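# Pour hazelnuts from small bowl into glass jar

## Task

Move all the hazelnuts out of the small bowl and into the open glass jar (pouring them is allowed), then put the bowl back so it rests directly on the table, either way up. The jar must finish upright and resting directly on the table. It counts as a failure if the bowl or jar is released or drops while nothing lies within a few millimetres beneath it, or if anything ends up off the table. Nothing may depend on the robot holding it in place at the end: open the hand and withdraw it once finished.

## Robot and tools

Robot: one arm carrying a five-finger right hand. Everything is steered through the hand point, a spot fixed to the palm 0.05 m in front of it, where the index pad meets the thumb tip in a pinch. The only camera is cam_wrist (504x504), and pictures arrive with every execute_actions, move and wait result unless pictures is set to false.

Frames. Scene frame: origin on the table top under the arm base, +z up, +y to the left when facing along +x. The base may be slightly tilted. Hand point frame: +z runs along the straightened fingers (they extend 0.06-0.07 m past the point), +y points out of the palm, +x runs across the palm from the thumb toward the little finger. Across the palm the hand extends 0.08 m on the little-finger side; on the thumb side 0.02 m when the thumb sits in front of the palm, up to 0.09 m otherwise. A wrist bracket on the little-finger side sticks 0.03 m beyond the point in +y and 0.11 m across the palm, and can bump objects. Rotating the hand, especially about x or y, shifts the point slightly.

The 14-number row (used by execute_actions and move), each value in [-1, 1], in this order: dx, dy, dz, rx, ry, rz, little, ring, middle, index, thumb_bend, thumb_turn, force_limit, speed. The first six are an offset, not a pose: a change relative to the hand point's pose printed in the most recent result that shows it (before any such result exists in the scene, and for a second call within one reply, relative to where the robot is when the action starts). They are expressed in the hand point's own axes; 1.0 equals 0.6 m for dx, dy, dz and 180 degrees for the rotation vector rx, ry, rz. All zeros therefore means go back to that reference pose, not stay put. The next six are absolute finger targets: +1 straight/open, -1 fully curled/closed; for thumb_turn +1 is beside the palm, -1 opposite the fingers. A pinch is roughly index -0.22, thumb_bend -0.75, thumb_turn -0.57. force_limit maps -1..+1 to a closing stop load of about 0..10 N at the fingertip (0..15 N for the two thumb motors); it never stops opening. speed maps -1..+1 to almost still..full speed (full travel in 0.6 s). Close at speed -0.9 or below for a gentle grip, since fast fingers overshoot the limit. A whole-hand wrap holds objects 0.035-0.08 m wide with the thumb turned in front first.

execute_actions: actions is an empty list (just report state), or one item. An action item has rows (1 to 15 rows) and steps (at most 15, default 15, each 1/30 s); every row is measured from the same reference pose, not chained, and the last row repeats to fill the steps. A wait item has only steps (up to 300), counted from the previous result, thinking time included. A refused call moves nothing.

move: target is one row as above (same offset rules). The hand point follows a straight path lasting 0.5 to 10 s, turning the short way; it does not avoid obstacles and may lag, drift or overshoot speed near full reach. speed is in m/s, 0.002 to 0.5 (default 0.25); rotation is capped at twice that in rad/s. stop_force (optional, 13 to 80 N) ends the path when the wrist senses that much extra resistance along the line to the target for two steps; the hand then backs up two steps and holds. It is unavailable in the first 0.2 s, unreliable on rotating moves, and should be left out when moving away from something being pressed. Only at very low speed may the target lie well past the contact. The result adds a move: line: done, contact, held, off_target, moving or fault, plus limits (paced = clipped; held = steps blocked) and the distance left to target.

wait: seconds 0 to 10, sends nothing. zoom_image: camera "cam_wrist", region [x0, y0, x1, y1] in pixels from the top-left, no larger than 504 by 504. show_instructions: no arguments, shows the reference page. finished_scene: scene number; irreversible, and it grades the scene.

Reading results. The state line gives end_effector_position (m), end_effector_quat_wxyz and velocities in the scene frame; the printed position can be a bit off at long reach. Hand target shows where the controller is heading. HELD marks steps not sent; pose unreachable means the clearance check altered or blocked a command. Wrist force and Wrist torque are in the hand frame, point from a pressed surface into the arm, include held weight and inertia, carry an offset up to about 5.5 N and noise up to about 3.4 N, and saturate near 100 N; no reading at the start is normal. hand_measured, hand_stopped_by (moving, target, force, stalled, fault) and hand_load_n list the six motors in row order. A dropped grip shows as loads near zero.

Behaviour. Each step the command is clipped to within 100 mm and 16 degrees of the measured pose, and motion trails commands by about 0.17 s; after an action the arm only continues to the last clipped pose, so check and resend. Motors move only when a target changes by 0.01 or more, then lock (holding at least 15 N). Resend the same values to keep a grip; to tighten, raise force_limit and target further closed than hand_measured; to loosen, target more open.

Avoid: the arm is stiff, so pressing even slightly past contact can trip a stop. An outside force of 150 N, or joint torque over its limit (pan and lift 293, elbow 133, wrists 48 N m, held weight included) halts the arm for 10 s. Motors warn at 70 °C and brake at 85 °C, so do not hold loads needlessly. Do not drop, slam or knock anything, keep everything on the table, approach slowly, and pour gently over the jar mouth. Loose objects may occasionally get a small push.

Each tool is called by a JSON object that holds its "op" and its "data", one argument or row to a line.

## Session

{"op": "execute_actions", "data": {
  "actions": []
}}

Scene clock: 0.00 s of 6000.00 s.
end_effector_position=(+0.6983, -0.3255, +0.2351) hand_measured=(+1.000, +1.000, +1.000, +1.000, +1.000, +1.000) hand_load_n=(+0.0, +0.0, +0.0, +0.0, +0.0, +0.0) hand_stopped_by=(target, target, target, target, target, target) hand_force_limit=0.00 hand_speed=-0.80 end_effector_quat_wxyz=(-0.374, -0.068, +0.910, +0.164) end_effector_velocity=(+0.001, -0.000, -0.000) end_effector_angular_velocity=(-0.002, -0.002, +0.001)
Joint positions: [-0.633 -0.528  0.983  1.926  1.811 -2.281]
Joint velocities: [ 0.001 -0.    -0.001 -0.002  0.001  0.   ]
Motor temperatures (°C, as the motors report them): [29 29 29 34 37 32]
Wrist force (N, on the end effector, along its own x y z axes, offset not removed): no reading
Wrist torque (N m, same axes, about the end effector's origin, offset not removed): no reading
Hand target: +0.698, -0.325, +0.235; -0.374, -0.068, +0.910, +0.164

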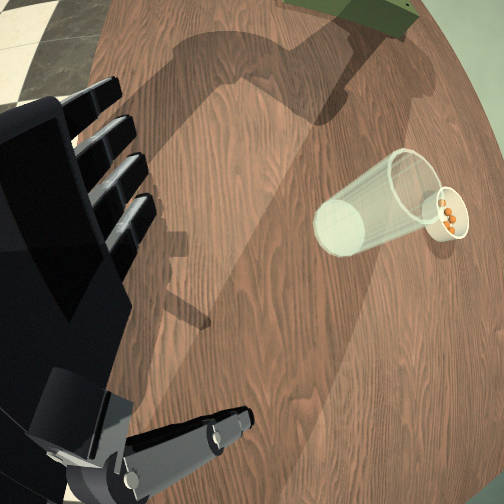

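{"op": "zoom_image", "data": {
  "camera": "cam_wrist",
  "region": [300, 130, 500, 280]
}}

Region (300, 130, 500, 280) of cam_wrist's 504x504 image, scaled by 2.520, with more detail than that image has; it fills the top 378 rows of this view, and the rest is white.

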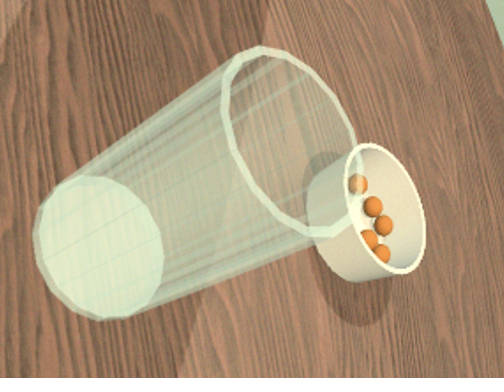

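{"op": "move", "data": {
  "target": [0.0282,0.5167,0.0618,0.3359,0.0799,-0.2562,1,1,1,1,1,-1,0,0.5],
  "speed": 0.4
}}

Scene clock: 65.93 s of 6000.00 s.
end_effector_position=(+0.6601, -0.0306, +0.3302) hand_measured=(+1.000, +1.000, +1.000, +1.000, +1.000, -1.000) hand_load_n=(+0.0, +0.0, +0.0, +0.0, +0.0, +0.0) hand_stopped_by=(target, target, target, target, target, target) hand_force_limit=0.00 hand_speed=0.50 end_effector_quat_wxyz=(-0.304, -0.593, +0.722, -0.185) end_effector_velocity=(+0.000, +0.003, +0.001) end_effector_angular_velocity=(+0.003, -0.004, +0.012)
Joint positions: [-0.064 -0.943  1.387  1.332  2.274 -2.964]
Joint velocities: [ 0.004 -0.004  0.002 -0.009 -0.002 -0.01 ]
Motor temperatures (°C, as the motors report them): [29 29 29 34 37 32]
Wrist force (N, on the end effector, along its own x y z axes, offset not removed): [0.1 2.1 -4.6]
Wrist torque (N m, same axes, about the end effector's origin, offset not removed): [0.77 -0.04 0.19]
Hand target: +0.660, -0.030, +0.330; -0.303, -0.594, +0.722, -0.185
Off the commanded pose: 0.001 m, 0 deg.
After step 120, 59.60 s passed at rest.
move: done

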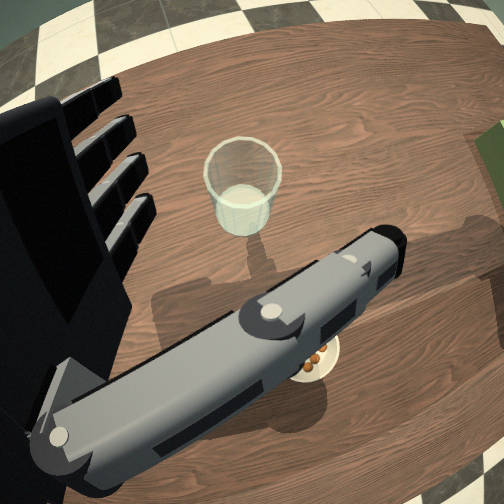

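{"op": "move", "data": {
  "target": [-0.1875,0.3245,0.1515,0.5302,0.194,-0.2501,1,1,1,1,1,-1,0,0.5],
  "speed": 0.4
}}

Scene clock: 110.67 s of 6000.00 s.
end_effector_position=(+0.4638, +0.0411, +0.2060) hand_measured=(+1.000, +1.000, +1.000, +1.000, +1.000, -1.000) hand_load_n=(+0.0, +0.0, +0.0, +0.0, +0.0, +0.0) hand_stopped_by=(target, target, target, target, target, target) hand_force_limit=0.00 hand_speed=0.50 end_effector_quat_wxyz=(+0.001, +0.744, -0.002, +0.668) end_effector_velocity=(+0.000, -0.001, -0.000) end_effector_angular_velocity=(+0.002, -0.003, +0.016)
Joint positions: [-0.375 -1.818  2.821 -0.891  1.172 -4.758]
Joint velocities: [-0.034 -0.01   0.007  0.003 -0.05  -0.003]
Motor temperatures (°C, as the motors report them): [29 29 29 34 37 32]
Wrist force (N, on the end effector, along its own x y z axes, offset not removed): [3.1 1.0 -6.1]
Wrist torque (N m, same axes, about the end effector's origin, offset not removed): [0.72 -0.59 0.32]
Hand target: +0.464, +0.041, +0.206; +0.001, +0.744, -0.002, +0.668
Off the commanded pose: 0.001 m, 0 deg.
After step 90, 38.50 s passed at rest.
move: done

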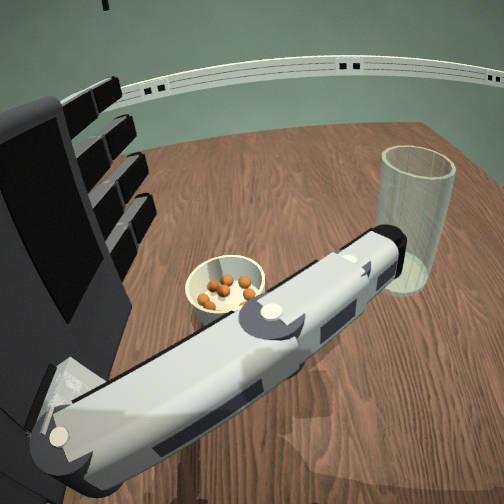

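{"op": "move", "data": {
  "target": [-0.191,-0.0733,0.0307,0,0,0,1,1,1,1,1,-1,0,0.5],
  "speed": 0.3
}}

{"op": "zoom_image", "data": {
  "camera": "cam_wrist",
  "region": [150, 100, 350, 300]
}}

Scene clock: 120.43 s of 6000.00 s.
end_effector_position=(+0.4698, +0.0849, +0.0909) hand_measured=(+1.000, +1.000, +1.000, +1.000, +1.000, -1.000) hand_load_n=(+0.0, +0.0, +0.0, +0.0, +0.0, +0.0) hand_stopped_by=(target, target, target, target, target, target) hand_force_limit=0.00 hand_speed=0.50 end_effector_quat_wxyz=(+0.001, +0.744, -0.002, +0.668) end_effector_velocity=(+0.000, +0.000, -0.002) end_effector_angular_velocity=(-0.004, -0.012, -0.008)
Joint positions: [-0.111 -1.187  2.814 -1.521  1.434 -4.728]
Joint velocities: [ 0.014  0.026 -0.001 -0.037  0.022 -0.   ]
Motor temperatures (°C, as the motors report them): [29 29 29 34 37 32]
Wrist force (N, on the end effector, along its own x y z axes, offset not removed): [1.0 0.4 -2.9]
Wrist torque (N m, same axes, about the end effector's origin, offset not removed): [0.43 -0.18 0.20]
Hand target: +0.470, +0.085, +0.091; +0.001, +0.744, -0.002, +0.668
Off the commanded pose: 0.001 m, 0 deg.
After step 90, 5.57 s passed at rest.
move: done

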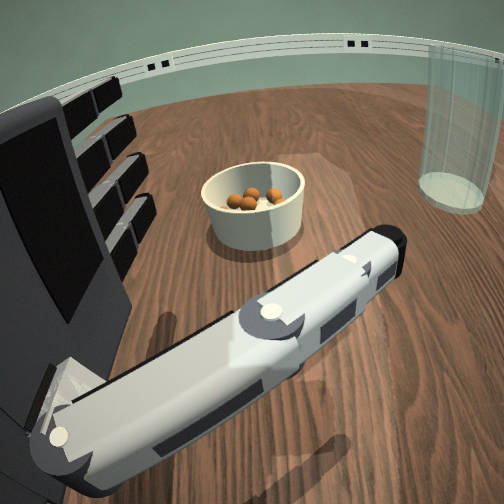

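Region (150, 100, 350, 300) of cam_wrist's 504x504 image, scaled by 2.520, with more detail than that image has.

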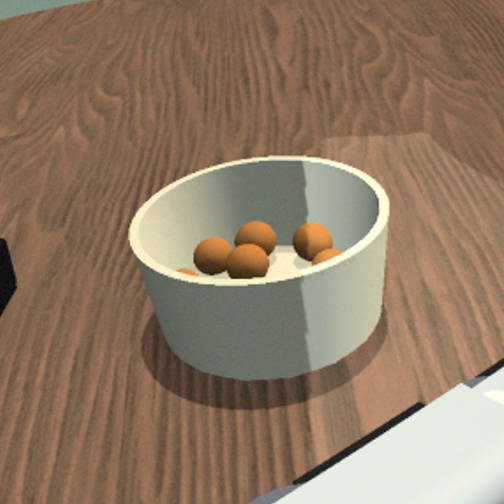

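{"op": "move", "data": {
  "target": [-0.106,-0.005,0.062,0,0,0,1,1,1,1,1,-1,0,0.5],
  "speed": 0.15
}}

{"op": "zoom_image", "data": {
  "camera": "cam_wrist",
  "region": [130, 60, 370, 300]
}}

Scene clock: 166.53 s of 6000.00 s.
end_effector_position=(+0.4999, +0.0879, +0.0241) hand_measured=(+1.000, +1.000, +1.000, +1.000, +1.000, -1.000) hand_load_n=(+0.0, +0.0, +0.0, +0.0, +0.0, +0.0) hand_stopped_by=(target, target, target, target, target, target) hand_force_limit=0.00 hand_speed=0.50 end_effector_quat_wxyz=(+0.001, +0.744, -0.002, +0.668) end_effector_velocity=(+0.002, +0.000, -0.002) end_effector_angular_velocity=(+0.001, -0.005, -0.000)
Joint positions: [-0.078 -0.912  2.734 -1.717  1.466 -4.725]
Joint velocities: [ 0.001  0.009 -0.004 -0.009  0.001  0.002]
Motor temperatures (°C, as the motors report them): [29 29 29 34 37 32]
Wrist force (N, on the end effector, along its own x y z axes, offset not removed): [3.3 -0.2 -3.9]
Wrist torque (N m, same axes, about the end effector's origin, offset not removed): [0.46 -0.52 0.36]
Hand target: +0.500, +0.088, +0.024; +0.001, +0.744, -0.002, +0.668
Off the commanded pose: 0.000 m, 0 deg.
After step 90, 42.03 s passed at rest.
move: done

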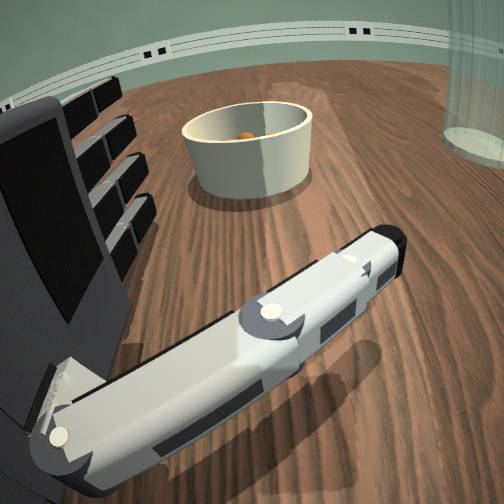

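Region (130, 60, 370, 300) of cam_wrist's 504x504 image, scaled by 2.100, with more detail than that image has.

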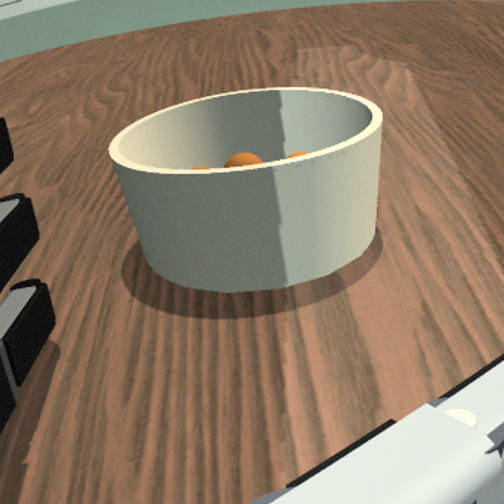

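{"op": "move", "data": {
  "target": [0.01,0,0.135,0,0,0,1,1,1,1,1,-1,0,0.5],
  "speed": 0.12
}}

Scene clock: 198.13 s of 6000.00 s.
end_effector_position=(+0.5808, +0.0877, +0.0213) hand_measured=(+1.000, +1.000, +1.000, +1.000, +1.000, -1.000) hand_load_n=(+0.0, +0.0, +0.0, +0.0, +0.0, +0.0) hand_stopped_by=(target, target, target, target, target, target) hand_force_limit=0.00 hand_speed=0.50 end_effector_quat_wxyz=(+0.001, +0.744, -0.002, +0.668) end_effector_velocity=(+0.003, -0.001, -0.000) end_effector_angular_velocity=(+0.000, -0.001, -0.002)
Joint positions: [-0.05  -0.951  2.588 -1.532  1.494 -4.722]
Joint velocities: [ 0.     0.    -0.005  0.004  0.002  0.001]
Motor temperatures (°C, as the motors report them): [29 29 29 34 37 32]
Wrist force (N, on the end effector, along its own x y z axes, offset not removed): [1.3 1.1 -4.2]
Wrist torque (N m, same axes, about the end effector's origin, offset not removed): [0.57 -0.24 0.34]
Hand target: +0.581, +0.088, +0.021; +0.001, +0.744, -0.002, +0.668
Off the commanded pose: 0.000 m, 0 deg.
After step 90, 27.40 s passed at rest.
move: done

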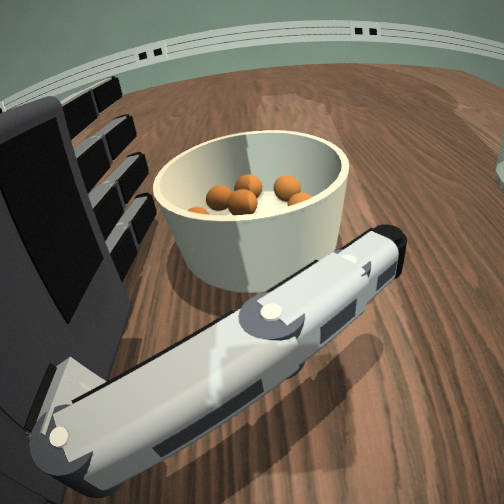

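{"op": "move", "data": {
  "target": [0.005,0.008,0.047,0,0,0,1,1,1,1,1,-1,0,0.5],
  "speed": 0.06
}}

Scene clock: 223.13 s of 6000.00 s.
end_effector_position=(+0.6088, +0.0829, +0.0212) hand_measured=(+1.000, +1.000, +1.000, +1.000, +1.000, -1.000) hand_load_n=(+0.0, +0.0, +0.0, +0.0, +0.0, +0.0) hand_stopped_by=(target, target, target, target, target, target) hand_force_limit=0.00 hand_speed=0.50 end_effector_quat_wxyz=(+0.001, +0.744, -0.002, +0.668) end_effector_velocity=(+0.002, -0.001, -0.000) end_effector_angular_velocity=(+0.001, +0.000, -0.001)
Joint positions: [-0.058 -0.954  2.541 -1.482  1.487 -4.723]
Joint velocities: [-0.001 -0.    -0.004  0.004 -0.     0.001]
Motor temperatures (°C, as the motors report them): [29 29 29 34 37 32]
Wrist force (N, on the end effector, along its own x y z axes, offset not removed): [-2.4 2.5 -6.2]
Wrist torque (N m, same axes, about the end effector's origin, offset not removed): [0.95 0.42 0.15]
Hand target: +0.609, +0.083, +0.021; +0.001, +0.744, -0.002, +0.668
Off the commanded pose: 0.000 m, 0 deg.
After step 90, 21.10 s passed at rest.
move: done

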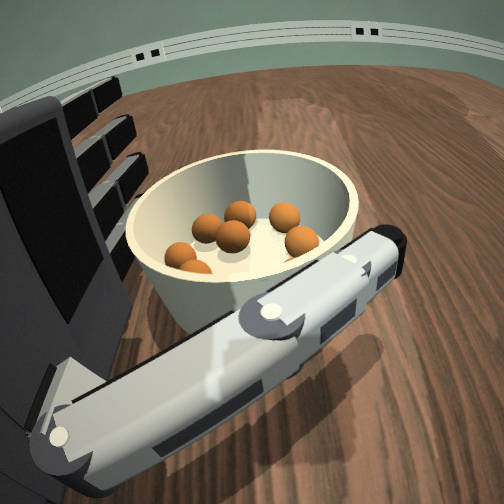

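{"op": "execute_actions", "data": {
  "actions": [
    {"rows": [[0,0,0.007,0,0,0,1,1,1,1,1,-1,0.3,-0.3],[0,0,0.007,0,0,0,1,1,1,1,1,-1,0.3,-0.3],[0,0,0.007,0,0,0,1,1,1,1,1,-1,0.3,-0.3],[0,0,0.007,0,0,0,1,1,-1,-1,-0.6,-1,0.3,-0.3]], "steps": 15}
  ]
}}

{"op": "wait", "data": {
  "seconds": 1.0
}}

Scene clock: 237.27 s of 6000.00 s.
end_effector_position=(+0.6129, +0.0828, +0.0208) hand_measured=(+1.000, +1.000, +0.654, +0.654, +0.782, -1.000) hand_load_n=(+0.0, +0.0, +0.0, +0.0, +0.5, +0.0) hand_stopped_by=(target, target, moving, moving, moving, target) hand_force_limit=0.30 hand_speed=-0.30 end_effector_quat_wxyz=(+0.001, +0.744, -0.002, +0.668) end_effector_velocity=(+0.000, +0.001, -0.001) end_effector_angular_velocity=(+0.001, +0.001, +0.002)
Joint positions: [-0.057 -0.953  2.533 -1.475  1.488 -4.723]
Joint velocities: [ 0.002  0.001 -0.002  0.002 -0.     0.001]
Motor temperatures (°C, as the motors report them): [29 29 29 34 37 32]
Wrist force (N, on the end effector, along its own x y z axes, offset not removed): [3.6 0.1 -6.4]
Wrist torque (N m, same axes, about the end effector's origin, offset not removed): [0.45 -0.57 0.31]
Hand target: +0.613, +0.083, +0.021; +0.001, +0.744, -0.002, +0.668
Off the commanded pose: 0.000 m, 0 deg.
Steps of this call (steps 1 to 90: nothing new was sent; then 10.63 s passed at rest; steps 91 to 105: all 15 steps of this action). Readings (end_effector_position | what the end effector reports):
91: (+0.6092, +0.0828, +0.0212) | hand_measured=(+1.000, +1.000, +1.000, +1.000, +1.000, -1.000) hand_load_n=(+0.0, +0.0, +0.0, +0.0, +0.0, +0.0) hand_stopped_by=(target, target, target, target, target, target) hand_force_limit=0.30 hand_speed=-0.30
92: (+0.6097, +0.0828, +0.0212) | hand_measured=(+1.000, +1.000, +1.000, +1.000, +1.000, -1.000) hand_load_n=(+0.0, +0.0, +0.0, +0.0, +0.0, +0.0) hand_stopped_by=(target, target, target, target, target, target) hand_force_limit=0.30 hand_speed=-0.30
94: (+0.6111, +0.0828, +0.0211) | hand_measured=(+1.000, +1.000, +1.000, +1.000, +1.000, -1.000) hand_load_n=(+0.0, +0.0, +0.0, +0.0, +0.0, +0.0) hand_stopped_by=(target, target, moving, moving, moving, target) hand_force_limit=0.30 hand_speed=-0.30
98: (+0.6125, +0.0828, +0.0210) | hand_measured=(+1.000, +1.000, +0.926, +0.926, +0.954, -1.000) hand_load_n=(+0.0, +0.0, +0.0, +0.0, +0.0, +0.0) hand_stopped_by=(target, target, moving, moving, moving, target) hand_force_limit=0.30 hand_speed=-0.30
105: the state above

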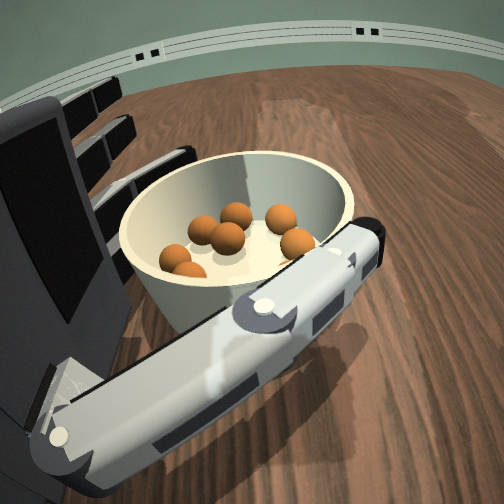

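Scene clock: 238.27 s of 6000.00 s.
end_effector_position=(+0.6130, +0.0829, +0.0208) hand_measured=(+1.000, +1.000, +0.502, +0.474, +0.730, -1.000) hand_load_n=(+0.0, +0.0, +4.0, +11.0, +20.0, +0.5) hand_stopped_by=(target, target, force, force, force, target) hand_force_limit=0.30 hand_speed=-0.30 end_effector_quat_wxyz=(+0.001, +0.744, -0.002, +0.668) end_effector_velocity=(+0.001, +0.000, +0.000) end_effector_angular_velocity=(-0.001, -0.001, +0.000)
Joint positions: [-0.056 -0.953  2.533 -1.475  1.488 -4.723]
Joint velocities: [ 0.001 -0.    -0.001  0.     0.    -0.001]
Motor temperatures (°C, as the motors report them): [29 29 29 34 37 32]
Wrist force (N, on the end effector, along its own x y z axes, offset not removed): [-1.3 5.2 -2.4]
Wrist torque (N m, same axes, about the end effector's origin, offset not removed): [1.20 -0.13 0.34]
Hand target: +0.613, +0.083, +0.021; +0.001, +0.744, -0.002, +0.668
Off the commanded pose: 0.000 m, 0 deg.
Steps of this call (steps 1 to 30: nothing new was sent). Readings (end_effector_position | what the end effector reports):
1: (+0.6130, +0.0828, +0.0208) | hand_measured=(+1.000, +1.000, +0.614, +0.614, +0.758, -1.000) hand_load_n=(+0.0, +0.0, +0.0, +0.0, +1.0, +0.0) hand_stopped_by=(target, target, moving, moving, moving, target) hand_force_limit=0.30 hand_speed=-0.30
2: (+0.6130, +0.0828, +0.0208) | hand_measured=(+1.000, +1.000, +0.576, +0.576, +0.734, -1.000) hand_load_n=(+0.0, +0.0, +1.5, +0.0, +1.5, +0.0) hand_stopped_by=(target, target, moving, moving, moving, target) hand_force_limit=0.30 hand_speed=-0.30
4: (+0.6130, +0.0829, +0.0208) | hand_measured=(+1.000, +1.000, +0.500, +0.498, +0.726, -1.000) hand_load_n=(+0.0, +0.0, +9.0, +3.0, +17.5, +1.5) hand_stopped_by=(target, target, force, moving, force, target) hand_force_limit=0.30 hand_speed=-0.30
8: (+0.6130, +0.0829, +0.0208) | hand_measured=(+1.000, +1.000, +0.502, +0.474, +0.730, -1.000) hand_load_n=(+0.0, +0.0, +4.0, +11.0, +20.0, +0.5) hand_stopped_by=(target, target, force, force, force, target) hand_force_limit=0.30 hand_speed=-0.30
30: the state above

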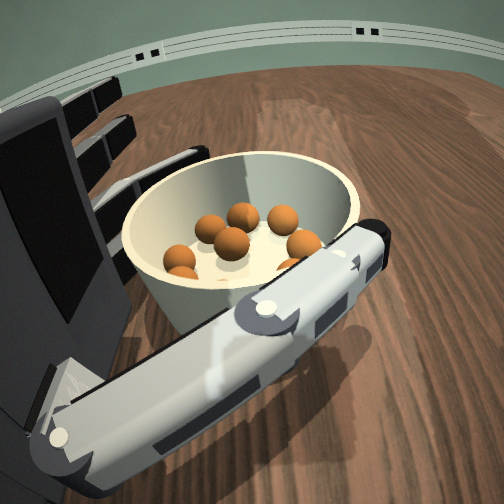

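{"op": "execute_actions", "data": {
  "actions": [
    {"rows": [[0,0,0,0,0,0,1,1,-0.9,-0.9,-0.7,-1,0.9,-0.8]], "steps": 15}
  ]
}}

Scene clock: 251.13 s of 6000.00 s.
end_effector_position=(+0.6130, +0.0829, +0.0208) hand_measured=(+1.000, +1.000, +0.478, +0.474, +0.732, -1.000) hand_load_n=(+0.0, +0.0, +10.5, +6.5, +23.0, +2.0) hand_stopped_by=(target, target, force, force, force, target) hand_force_limit=0.90 hand_speed=-0.80 end_effector_quat_wxyz=(+0.001, +0.744, -0.002, +0.668) end_effector_velocity=(+0.001, +0.001, +0.000) end_effector_angular_velocity=(-0.000, -0.001, +0.003)
Joint positions: [-0.056 -0.953  2.533 -1.475  1.488 -4.723]
Joint velocities: [ 0.001 -0.    -0.001 -0.    -0.002 -0.   ]
Motor temperatures (°C, as the motors report them): [29 29 29 34 37 32]
Wrist force (N, on the end effector, along its own x y z axes, offset not removed): [-4.1 -0.2 -3.9]
Wrist torque (N m, same axes, about the end effector's origin, offset not removed): [0.38 0.44 -0.09]
Hand target: +0.613, +0.083, +0.021; +0.001, +0.744, -0.002, +0.668
Off the commanded pose: 0.000 m, 0 deg.
Steps of this call (steps 1 to 250: nothing new was sent; then 4.03 s passed at rest; steps 251 to 265: all 15 steps of this action). Readings (end_effector_position | what the end effector reports):
251: (+0.6130, +0.0829, +0.0208) | hand_measured=(+1.000, +1.000, +0.502, +0.474, +0.730, -1.000) hand_load_n=(+0.0, +0.0, +4.0, +11.0, +20.0, +0.5) hand_stopped_by=(target, target, moving, force, force, target) hand_force_limit=0.90 hand_speed=-0.80
252: (+0.6130, +0.0829, +0.0208) | hand_measured=(+1.000, +1.000, +0.502, +0.474, +0.730, -1.000) hand_load_n=(+0.0, +0.0, +4.0, +11.0, +20.0, +0.5) hand_stopped_by=(target, target, moving, force, force, target) hand_force_limit=0.90 hand_speed=-0.80
254: (+0.6130, +0.0829, +0.0208) | hand_measured=(+1.000, +1.000, +0.492, +0.474, +0.730, -1.000) hand_load_n=(+0.0, +0.0, +6.5, +9.5, +21.0, +1.5) hand_stopped_by=(target, target, moving, force, force, target) hand_force_limit=0.90 hand_speed=-0.80
258: (+0.6130, +0.0829, +0.0208) | hand_measured=(+1.000, +1.000, +0.478, +0.474, +0.732, -1.000) hand_load_n=(+0.0, +0.0, +10.5, +6.5, +23.0, +2.0) hand_stopped_by=(target, target, force, force, force, target) hand_force_limit=0.90 hand_speed=-0.80
265: the state above

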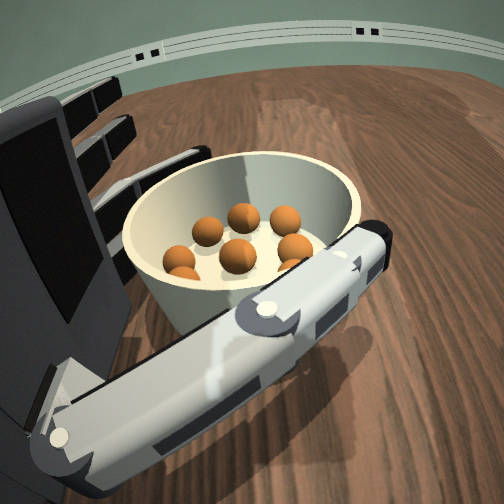

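{"op": "execute_actions", "data": {
  "actions": [
    {"rows": [[0,0,0,0,0,0,1,1,-0.9,-1,-0.7,-1,0.9,-0.8]], "steps": 12}
  ],
  "pictures": false
}}

{"op": "move", "data": {
  "target": [0.05,0,-0.0054,0,0,0,1,1,-0.9,-1,-0.7,-1,0.9,-0.8],
  "speed": 0.04
}}

Scene clock: 259.33 s of 6000.00 s.
end_effector_position=(+0.6130, +0.0829, +0.0208) hand_measured=(+1.000, +1.000, +0.478, +0.466, +0.732, -1.000) hand_load_n=(+0.0, +0.0, +9.0, +9.0, +24.0, +2.0) hand_stopped_by=(target, target, force, force, force, target) hand_force_limit=0.90 hand_speed=-0.80 end_effector_quat_wxyz=(+0.001, +0.744, -0.002, +0.668) end_effector_velocity=(-0.000, -0.001, -0.000) end_effector_angular_velocity=(+0.000, +0.001, -0.002)
Joint positions: [-0.056 -0.953  2.533 -1.475  1.488 -4.723]
Joint velocities: [-0.    -0.    -0.     0.001  0.001  0.001]
Motor temperatures (°C, as the motors report them): [29 29 29 34 37 32]
Wrist force (N, on the end effector, along its own x y z axes, offset not removed): [-1.5 -0.1 -3.8]
Wrist torque (N m, same axes, about the end effector's origin, offset not removed): [0.46 -0.17 0.10]
Hand target: +0.613, +0.083, +0.021; +0.001, +0.744, -0.002, +0.668
Off the commanded pose: 0.000 m, 0 deg.
Steps of this call (steps 1 to 90: nothing new was sent; then 4.80 s passed at rest; steps 91 to 102: all 12 steps of this action). Readings (end_effector_position | what the end effector reports):
91: (+0.6130, +0.0829, +0.0208) | hand_measured=(+1.000, +1.000, +0.478, +0.474, +0.732, -1.000) hand_load_n=(+0.0, +0.0, +10.5, +6.5, +23.0, +2.0) hand_stopped_by=(target, target, force, moving, force, target) hand_force_limit=0.90 hand_speed=-0.80
92: (+0.6130, +0.0829, +0.0208) | hand_measured=(+1.000, +1.000, +0.478, +0.474, +0.732, -1.000) hand_load_n=(+0.0, +0.0, +10.5, +6.5, +23.0, +2.0) hand_stopped_by=(target, target, force, moving, force, target) hand_force_limit=0.90 hand_speed=-0.80
94: (+0.6130, +0.0829, +0.0208) | hand_measured=(+1.000, +1.000, +0.478, +0.464, +0.732, -1.000) hand_load_n=(+0.0, +0.0, +9.0, +9.5, +24.0, +2.0) hand_stopped_by=(target, target, force, force, force, target) hand_force_limit=0.90 hand_speed=-0.80
98: (+0.6130, +0.0829, +0.0208) | hand_measured=(+1.000, +1.000, +0.478, +0.466, +0.732, -1.000) hand_load_n=(+0.0, +0.0, +9.0, +9.0, +24.0, +2.0) hand_stopped_by=(target, target, force, force, force, target) hand_force_limit=0.90 hand_speed=-0.80
102: the state above

Scene clock: 260.73 s of 6000.00 s.
end_effector_position=(+0.6130, +0.0828, +0.0507) hand_measured=(+1.000, +1.000, +0.478, +0.466, +0.732, -1.000) hand_load_n=(+0.0, +0.0, +9.0, +9.0, +24.0, +2.0) hand_stopped_by=(target, target, force, force, force, target) hand_force_limit=0.90 hand_speed=-0.80 end_effector_quat_wxyz=(+0.001, +0.744, -0.002, +0.668) end_effector_velocity=(-0.001, +0.000, +0.002) end_effector_angular_velocity=(+0.000, +0.002, +0.000)
Joint positions: [-0.056 -1.039  2.542 -1.398  1.488 -4.723]
Joint velocities: [ 0.    -0.006  0.001  0.007  0.     0.   ]
Motor temperatures (°C, as the motors report them): [29 29 29 34 37 32]
Wrist force (N, on the end effector, along its own x y z axes, offset not removed): [-1.8 -0.1 -5.3]
Wrist torque (N m, same axes, about the end effector's origin, offset not removed): [0.59 -0.04 0.09]
Hand target: +0.613, +0.083, +0.051; +0.001, +0.744, -0.002, +0.668
Off the commanded pose: 0.000 m, 0 deg.
move: done

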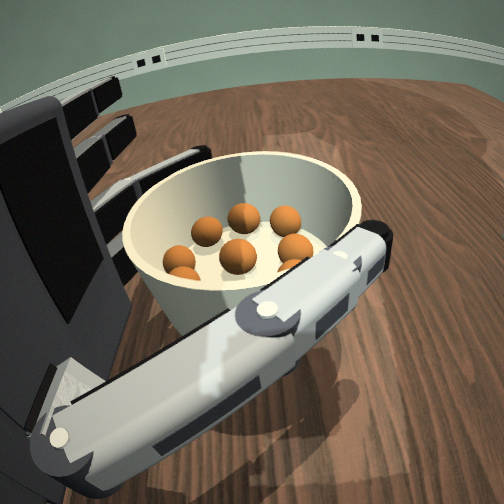

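{"op": "move", "data": {
  "target": [0.3022,0.213,0.016,0,0,0,1,1,-0.9,-1,-0.7,-1,0.9,-0.8],
  "speed": 0.15
}}

{"op": "zoom_image", "data": {
  "camera": "cam_wrist",
  "region": [304, 250, 504, 490]
}}

Scene clock: 292.53 s of 6000.00 s.
end_effector_position=(+0.6418, -0.0449, +0.2290) hand_measured=(+1.000, +1.000, +0.478, +0.466, +0.732, -1.000) hand_load_n=(+0.0, +0.0, +9.0, +9.0, +24.0, +2.0) hand_stopped_by=(target, target, force, force, force, target) hand_force_limit=0.90 hand_speed=-0.80 end_effector_quat_wxyz=(+0.001, +0.744, -0.002, +0.668) end_effector_velocity=(-0.000, -0.000, +0.001) end_effector_angular_velocity=(+0.002, +0.002, +0.002)
Joint positions: [-0.401 -1.516  2.498 -0.867  1.145 -4.761]
Joint velocities: [-0.003 -0.004 -0.001  0.008 -0.005  0.001]
Motor temperatures (°C, as the motors report them): [29 29 29 34 37 32]
Wrist force (N, on the end effector, along its own x y z axes, offset not removed): [-0.2 0.6 -3.2]
Wrist torque (N m, same axes, about the end effector's origin, offset not removed): [0.42 -0.38 0.30]
Hand target: +0.642, -0.045, +0.229; +0.001, +0.744, -0.002, +0.668
Off the commanded pose: 0.001 m, 0 deg.
After step 90, 26.73 s passed at rest.
move: done

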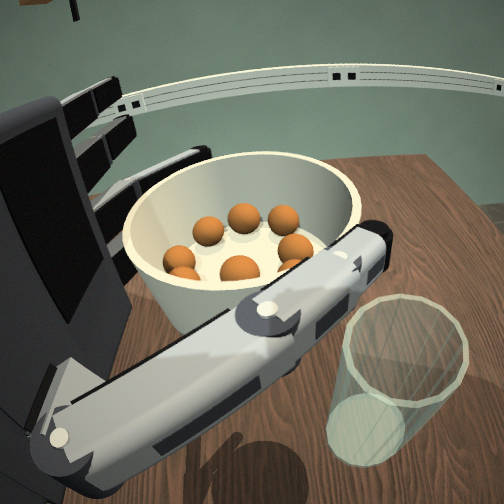

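Region (304, 250, 504, 490) of cam_wrist's 504x504 image, scaled by 2.100, with more detail than that image has.

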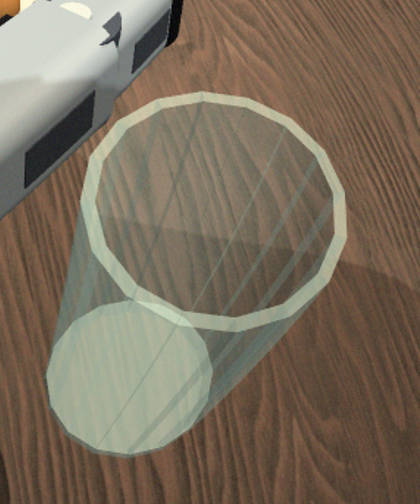

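{"op": "move", "data": {
  "target": [-0.0093,0.0435,-0.008,0,0,0.3333,1,1,-0.9,-1,-0.7,-1,0.9,-0.8],
  "speed": 0.2
}}

Scene clock: 314.17 s of 6000.00 s.
end_effector_position=(+0.6366, -0.0709, +0.2239) hand_measured=(+1.000, +1.000, +0.478, +0.466, +0.732, -1.000) hand_load_n=(+0.0, +0.0, +9.0, +8.5, +24.0, +1.5) hand_stopped_by=(target, target, force, force, force, target) hand_force_limit=0.90 hand_speed=-0.80 end_effector_quat_wxyz=(-0.333, +0.644, -0.373, +0.579) end_effector_velocity=(+0.000, -0.000, -0.000) end_effector_angular_velocity=(+0.012, -0.001, -0.001)
Joint positions: [-0.613 -1.574  2.466 -0.762  0.935 -3.745]
Joint velocities: [-0.003  0.001  0.    -0.002 -0.003  0.013]
Motor temperatures (°C, as the motors report them): [29 29 29 34 37 32]
Wrist force (N, on the end effector, along its own x y z axes, offset not removed): [0.6 3.8 -2.8]
Wrist torque (N m, same axes, about the end effector's origin, offset not removed): [0.67 -0.33 0.35]
Hand target: +0.637, -0.071, +0.224; -0.333, +0.644, -0.374, +0.579
Off the commanded pose: 0.000 m, 0 deg.
After step 150, 13.53 s passed at rest.
move: done

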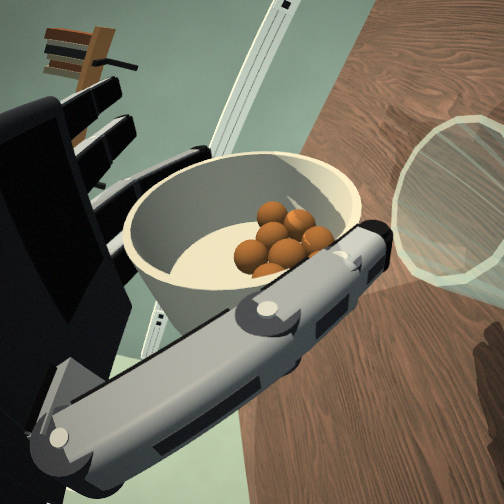

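{"op": "move", "data": {
  "target": [0.0157,0.0128,0,0,0,0.111,1,1,-0.9,-1,-0.7,-1,0.9,-0.8],
  "speed": 0.05
}}

Scene clock: 325.17 s of 6000.00 s.
end_effector_position=(+0.6365, -0.0828, +0.2220) hand_measured=(+1.000, +1.000, +0.478, +0.466, +0.732, -1.000) hand_load_n=(+0.0, +0.0, +9.0, +8.5, +24.0, +1.0) hand_stopped_by=(target, target, force, force, force, target) hand_force_limit=0.90 hand_speed=-0.80 end_effector_quat_wxyz=(-0.428, +0.570, -0.479, +0.513) end_effector_velocity=(-0.001, +0.001, -0.001) end_effector_angular_velocity=(+0.015, +0.000, +0.000)
Joint positions: [-0.693 -1.55   2.455 -0.767  0.856 -3.412]
Joint velocities: [-0.002  0.002  0.001 -0.001 -0.004  0.014]
Motor temperatures (°C, as the motors report them): [29 29 29 34 37 32]
Wrist force (N, on the end effector, along its own x y z axes, offset not removed): [-1.9 3.0 -5.3]
Wrist torque (N m, same axes, about the end effector's origin, offset not removed): [0.64 0.22 0.07]
Hand target: +0.636, -0.083, +0.222; -0.428, +0.569, -0.479, +0.513
Off the commanded pose: 0.000 m, 0 deg.
After step 90, 4.23 s passed at rest.
move: done

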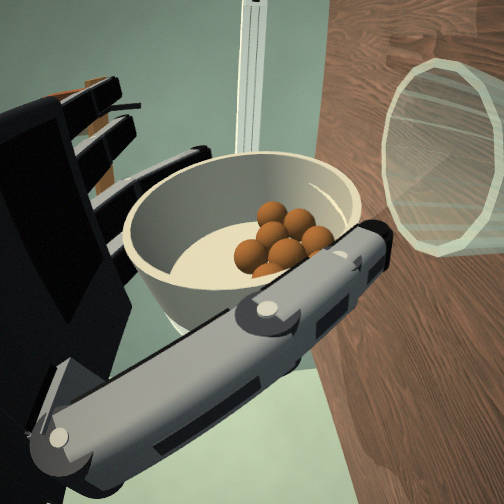

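{"op": "move", "data": {
  "target": [0.0197,0.0035,0,0,0,0.0833,1,1,-0.9,-1,-0.7,-1,0.9,-0.8],
  "speed": 0.035
}}

Scene clock: 340.67 s of 6000.00 s.
end_effector_position=(+0.6365, -0.0947, +0.2221) hand_measured=(+1.000, +1.000, +0.478, +0.466, +0.732, -1.000) hand_load_n=(+0.0, +0.0, +9.0, +8.5, +24.0, +1.0) hand_stopped_by=(target, target, force, force, force, target) hand_force_limit=0.90 hand_speed=-0.80 end_effector_quat_wxyz=(+0.491, -0.503, +0.549, -0.453) end_effector_velocity=(-0.000, -0.001, -0.000) end_effector_angular_velocity=(+0.016, -0.001, -0.002)
Joint positions: [-0.752 -1.521  2.445 -0.778  0.797 -3.163]
Joint velocities: [-0.004  0.002  0.    -0.003 -0.003  0.016]
Motor temperatures (°C, as the motors report them): [29 29 29 34 37 32]
Wrist force (N, on the end effector, along its own x y z axes, offset not removed): [2.1 -0.2 -4.3]
Wrist torque (N m, same axes, about the end effector's origin, offset not removed): [0.27 -0.27 0.18]
Hand target: +0.637, -0.095, +0.222; +0.491, -0.502, +0.549, -0.453
Off the commanded pose: 0.000 m, 0 deg.
After step 90, 8.57 s passed at rest.
move: done

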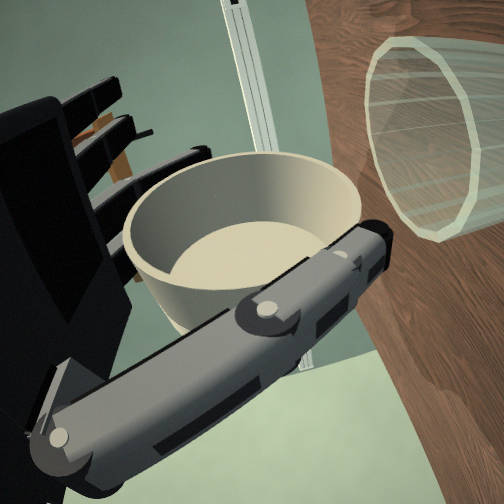

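{"op": "move", "data": {
  "target": [0.0365,-0.0032,0,0,0,0.139,1,1,-0.9,-1,-0.7,-1,0.9,-0.8],
  "speed": 0.08
}}

{"op": "move", "data": {
  "target": [-0.115,0.0457,0,0,0,-0.6667,1,1,-0.9,-1,-0.7,-1,0.9,-0.8],
  "speed": 0.4
}}

Scene clock: 352.87 s of 6000.00 s.
end_effector_position=(+0.6365, -0.1165, +0.2222) hand_measured=(+1.000, +1.000, +0.478, +0.466, +0.732, -1.000) hand_load_n=(+0.0, +0.0, +9.0, +8.5, +24.0, +0.5) hand_stopped_by=(target, target, force, force, force, target) hand_force_limit=0.90 hand_speed=-0.80 end_effector_quat_wxyz=(+0.577, -0.372, +0.644, -0.337) end_effector_velocity=(-0.000, -0.001, -0.000) end_effector_angular_velocity=(+0.015, -0.000, -0.001)
Joint positions: [-0.836 -1.455  2.43  -0.815  0.715 -2.747]
Joint velocities: [-0.003  0.003  0.    -0.003 -0.003  0.015]
Motor temperatures (°C, as the motors report them): [29 29 29 34 37 32]
Wrist force (N, on the end effector, along its own x y z axes, offset not removed): [2.1 0.8 -6.2]
Wrist torque (N m, same axes, about the end effector's origin, offset not removed): [0.38 -0.13 0.16]
Hand target: +0.637, -0.117, +0.222; +0.577, -0.372, +0.645, -0.336
Off the commanded pose: 0.000 m, 0 deg.
After step 90, 6.13 s passed at rest.
move: done

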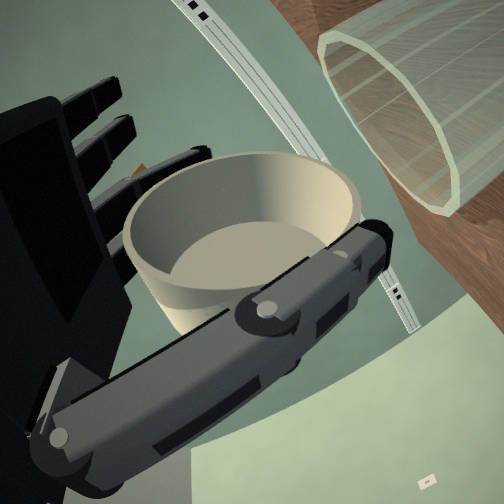

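Scene clock: 356.13 s of 6000.00 s.
end_effector_position=(+0.6375, -0.0433, +0.2325) hand_measured=(+1.000, +1.000, +0.478, +0.466, +0.732, -1.000) hand_load_n=(+0.0, +0.0, +9.0, +9.0, +24.0, +2.0) hand_stopped_by=(target, target, force, force, force, target) hand_force_limit=0.90 hand_speed=-0.80 end_effector_quat_wxyz=(+0.003, +0.744, -0.000, +0.668) end_effector_velocity=(+0.000, +0.000, +0.000) end_effector_angular_velocity=(-0.014, +0.001, -0.000)
Joint positions: [-0.402 -1.531  2.504 -0.858  1.144 -4.767]
Joint velocities: [ 0.004  0.002 -0.001 -0.001  0.006 -0.014]
Motor temperatures (°C, as the motors report them): [29 29 29 34 37 32]
Wrist force (N, on the end effector, along its own x y z axes, offset not removed): [1.4 1.8 -3.3]
Wrist torque (N m, same axes, about the end effector's origin, offset not removed): [0.69 -0.53 0.37]
Hand target: +0.637, -0.043, +0.232; +0.003, +0.744, +0.000, +0.668
Off the commanded pose: 0.001 m, 0 deg.
move: done

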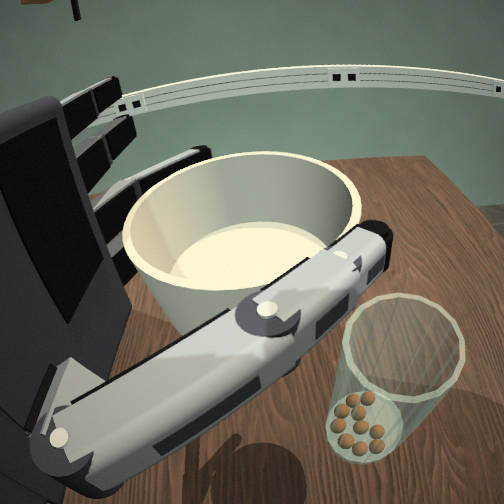

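{"op": "zoom_image", "data": {
  "camera": "cam_wrist",
  "region": [305, 370, 425, 480]
}}

Region (305, 370, 425, 480) of cam_wrist's 504x504 image, scaled by 4.200, with more detail than that image has; it fills the top 462 rows of this view, and the rest is white.

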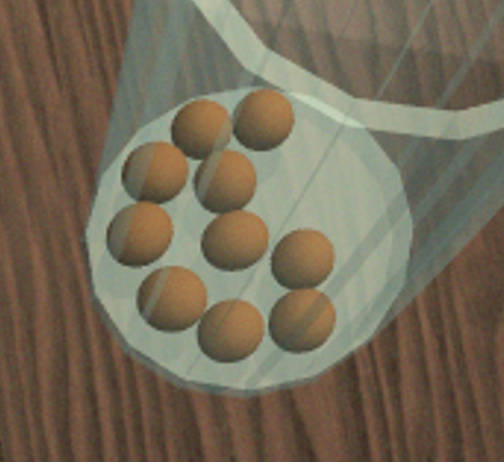

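{"op": "move", "data": {
  "target": [-0.3315,-0.2105,-0.0055,0,0,0,1,1,-0.9,-1,-0.7,-1,0.9,-0.8],
  "speed": 0.3
}}

{"op": "move", "data": {
  "target": [-0.0235,0,0.0025,0,0,0,1,1,-0.9,-1,-0.7,-1,0.9,-0.8],
  "speed": 0.02
}}

Scene clock: 373.17 s of 6000.00 s.
end_effector_position=(+0.6128, +0.0819, +0.0354) hand_measured=(+1.000, +1.000, +0.478, +0.466, +0.732, -1.000) hand_load_n=(+0.0, +0.0, +9.0, +9.0, +24.0, +2.0) hand_stopped_by=(target, target, force, force, force, target) hand_force_limit=0.90 hand_speed=-0.80 end_effector_quat_wxyz=(+0.003, +0.744, +0.000, +0.668) end_effector_velocity=(+0.001, +0.002, -0.002) end_effector_angular_velocity=(-0.000, -0.004, -0.002)
Joint positions: [-0.059 -0.994  2.539 -1.439  1.485 -4.728]
Joint velocities: [ 0.006  0.008 -0.003 -0.008  0.008  0.001]
Motor temperatures (°C, as the motors report them): [29 29 29 34 37 32]
Wrist force (N, on the end effector, along its own x y z axes, offset not removed): [2.8 -1.2 -4.5]
Wrist torque (N m, same axes, about the end effector's origin, offset not removed): [0.35 -0.66 0.33]
Hand target: +0.613, +0.082, +0.035; +0.003, +0.744, +0.000, +0.668
Off the commanded pose: 0.001 m, 0 deg.
After step 90, 12.53 s passed at rest.
move: done

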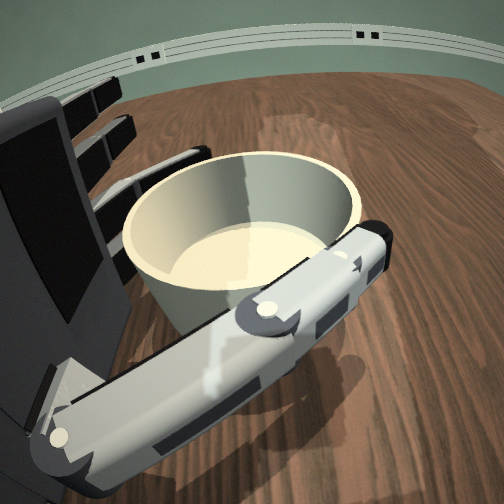

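Scene clock: 374.17 s of 6000.00 s.
end_effector_position=(+0.6128, +0.0818, +0.0215) hand_measured=(+1.000, +1.000, +0.478, +0.466, +0.732, -1.000) hand_load_n=(+0.0, +0.0, +9.0, +9.0, +24.0, +2.0) hand_stopped_by=(target, target, force, force, force, target) hand_force_limit=0.90 hand_speed=-0.80 end_effector_quat_wxyz=(+0.003, +0.745, +0.000, +0.668) end_effector_velocity=(-0.000, +0.000, -0.003) end_effector_angular_velocity=(-0.001, +0.001, +0.000)
Joint positions: [-0.059 -0.955  2.534 -1.474  1.485 -4.728]
Joint velocities: [ 0.001  0.008 -0.001 -0.006  0.001 -0.001]
Motor temperatures (°C, as the motors report them): [29 29 29 34 37 32]
Wrist force (N, on the end effector, along its own x y z axes, offset not removed): [0.4 1.2 -6.0]
Wrist torque (N m, same axes, about the end effector's origin, offset not removed): [0.75 -0.30 0.36]
Hand target: +0.613, +0.082, +0.021; +0.003, +0.744, +0.000, +0.668
Off the commanded pose: 0.000 m, 0 deg.
move: done

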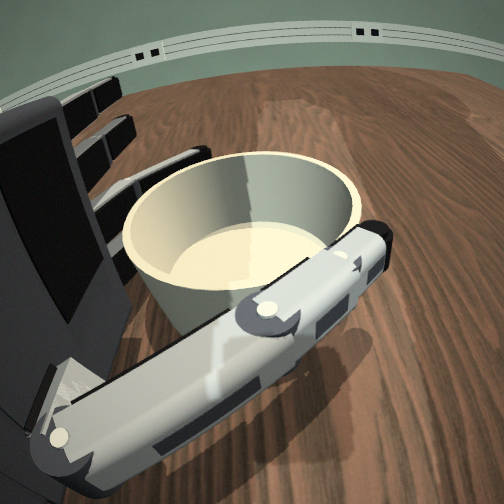

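{"op": "execute_actions", "data": {
  "actions": [
    {"rows": [[-0.0012,0,0,0,0,0,1,1,-0.9,-1,-0.7,-1,0.9,-0.8],[-0.0012,0,0,0,0,0,1,1,-0.9,-1,-0.7,-1,0.9,-0.8],[-0.0012,0,0,0,0,0,1,1,-0.9,-1,-0.7,-1,0.9,-0.8],[-0.0012,0,0,0,0,0,1,1,-0.9,-1,-0.7,-1,0.9,-0.8],[-0.0012,0,0,0,0,0,1,1,-0.9,-1,-0.7,-1,0.9,-0.8],[-0.0012,0,0,0,0,0,1,1,-0.9,-1,-0.7,-1,0.9,-0.8],[-0.0012,0,0,0,0,0,1,1,1,1,1,-1,0.9,0.0]], "steps": 15}
  ]
}}

{"op": "move", "data": {
  "target": [0,0,-0.2,0,0,0,1,1,1,1,1,-1,0.9,0.0],
  "speed": 0.15
}}

{"op": "move", "data": {
  "target": [0.3,0,-0.03,0,0,0,1,1,1,1,1,-1,0.9,0.0],
  "speed": 0.3
}}

Scene clock: 388.30 s of 6000.00 s.
end_effector_position=(+0.6127, +0.0818, +0.0208) hand_measured=(+1.000, +1.000, +0.804, +0.792, +0.926, -1.000) hand_load_n=(+0.0, +0.0, +0.0, +0.0, +0.0, +0.0) hand_stopped_by=(target, target, moving, moving, moving, target) hand_force_limit=0.90 hand_speed=0.00 end_effector_quat_wxyz=(+0.003, +0.745, +0.000, +0.668) end_effector_velocity=(+0.001, -0.000, -0.000) end_effector_angular_velocity=(+0.000, +0.000, -0.000)
Joint positions: [-0.059 -0.953  2.534 -1.476  1.485 -4.728]
Joint velocities: [-0.001  0.    -0.001  0.001 -0.001  0.   ]
Motor temperatures (°C, as the motors report them): [29 29 29 34 37 32]
Wrist force (N, on the end effector, along its own x y z axes, offset not removed): [0.9 0.7 -4.2]
Wrist torque (N m, same axes, about the end effector's origin, offset not removed): [0.51 -0.28 0.27]
Hand target: +0.613, +0.082, +0.021; +0.003, +0.745, +0.000, +0.668
Off the commanded pose: 0.000 m, 0 deg.
Steps of this call (steps 1 to 90: nothing new was sent; then 10.63 s passed at rest; steps 91 to 105: all 15 steps of this action). Readings (end_effector_position | what the end effector reports):
91: (+0.6128, +0.0818, +0.0212) | hand_measured=(+1.000, +1.000, +0.478, +0.466, +0.732, -1.000) hand_load_n=(+0.0, +0.0, +9.0, +9.0, +24.0, +2.0) hand_stopped_by=(target, target, force, force, force, target) hand_force_limit=0.90 hand_speed=-0.80
92: (+0.6128, +0.0818, +0.0212) | hand_measured=(+1.000, +1.000, +0.478, +0.466, +0.732, -1.000) hand_load_n=(+0.0, +0.0, +9.0, +9.0, +24.0, +2.0) hand_stopped_by=(target, target, force, force, force, target) hand_force_limit=0.90 hand_speed=-0.80
94: (+0.6128, +0.0818, +0.0210) | hand_measured=(+1.000, +1.000, +0.478, +0.466, +0.732, -1.000) hand_load_n=(+0.0, +0.0, +9.0, +9.0, +24.0, +2.0) hand_stopped_by=(target, target, force, force, force, target) hand_force_limit=0.90 hand_speed=-0.80
98: (+0.6127, +0.0818, +0.0209) | hand_measured=(+1.000, +1.000, +0.478, +0.466, +0.732, -1.000) hand_load_n=(+0.0, +0.0, +9.0, +9.0, +24.0, +2.0) hand_stopped_by=(target, target, moving, moving, moving, target) hand_force_limit=0.90 hand_speed=0.00
105: the state above

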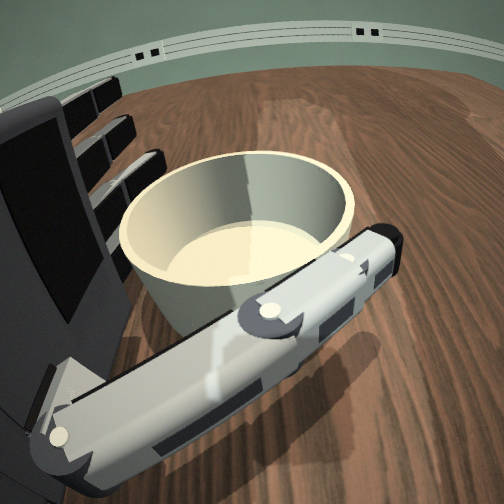

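Scene clock: 389.97 s of 6000.00 s.
end_effector_position=(+0.4937, +0.0822, +0.0339) hand_measured=(+1.000, +1.000, +1.000, +1.000, +1.000, -1.000) hand_load_n=(+0.0, +0.0, +0.0, +0.0, +0.0, +0.0) hand_stopped_by=(target, target, target, target, target, target) hand_force_limit=0.90 hand_speed=0.00 end_effector_quat_wxyz=(+0.003, +0.745, +0.000, +0.668) end_effector_velocity=(-0.002, -0.000, +0.000) end_effector_angular_velocity=(-0.001, -0.001, +0.000)
Joint positions: [-0.108 -0.94   2.757 -1.711  1.437 -4.733]
Joint velocities: [-0.004  0.003  0.005 -0.01  -0.004 -0.001]
Motor temperatures (°C, as the motors report them): [29 29 29 34 37 32]
Wrist force (N, on the end effector, along its own x y z axes, offset not removed): [0.3 1.0 -3.3]
Wrist torque (N m, same axes, about the end effector's origin, offset not removed): [0.56 0.01 0.28]
Hand target: +0.493, +0.082, +0.034; +0.003, +0.745, +0.000, +0.668
Off the commanded pose: 0.000 m, 0 deg.
move: done

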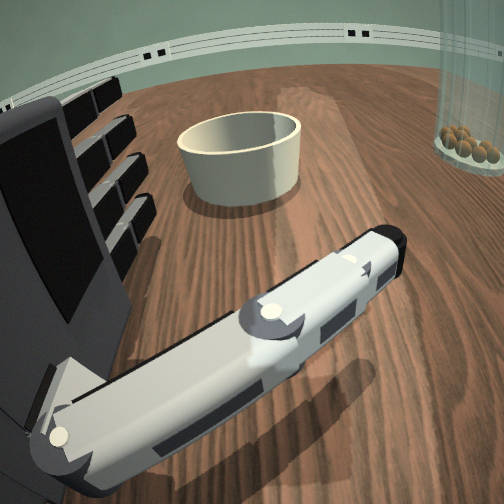

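Scene clock: 391.30 s of 6000.00 s.
end_effector_position=(+0.4953, +0.0828, +0.2139) hand_measured=(+1.000, +1.000, +1.000, +1.000, +1.000, -1.000) hand_load_n=(+0.0, +0.0, +0.0, +0.0, +0.0, +0.0) hand_stopped_by=(target, target, target, target, target, target) hand_force_limit=0.90 hand_speed=0.00 end_effector_quat_wxyz=(+0.003, +0.744, +0.000, +0.668) end_effector_velocity=(-0.001, -0.001, +0.001) end_effector_angular_velocity=(+0.003, +0.015, -0.001)
Joint positions: [-0.101 -1.691  2.715 -0.92   1.443 -4.733]
Joint velocities: [-0.002 -0.013 -0.006  0.034 -0.001  0.001]
Motor temperatures (°C, as the motors report them): [29 29 29 34 37 32]
Wrist force (N, on the end effector, along its own x y z axes, offset not removed): [2.1 0.8 -1.9]
Wrist torque (N m, same axes, about the end effector's origin, offset not removed): [0.52 -0.50 0.32]
Hand target: +0.495, +0.083, +0.214; +0.003, +0.745, +0.000, +0.668
Off the commanded pose: 0.001 m, 0 deg.
move: done

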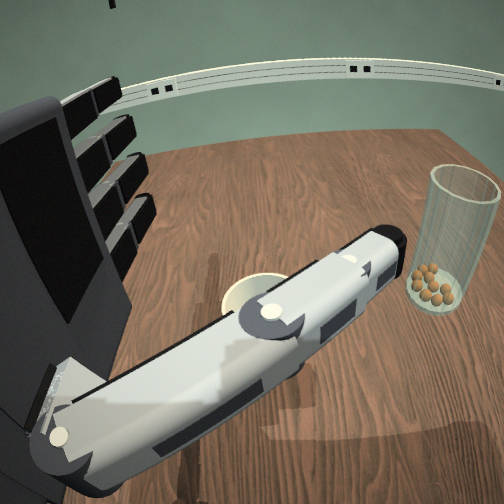

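{"op": "finished_scene", "data": {
  "scene": 2
}}

The scene is finished: the task was done.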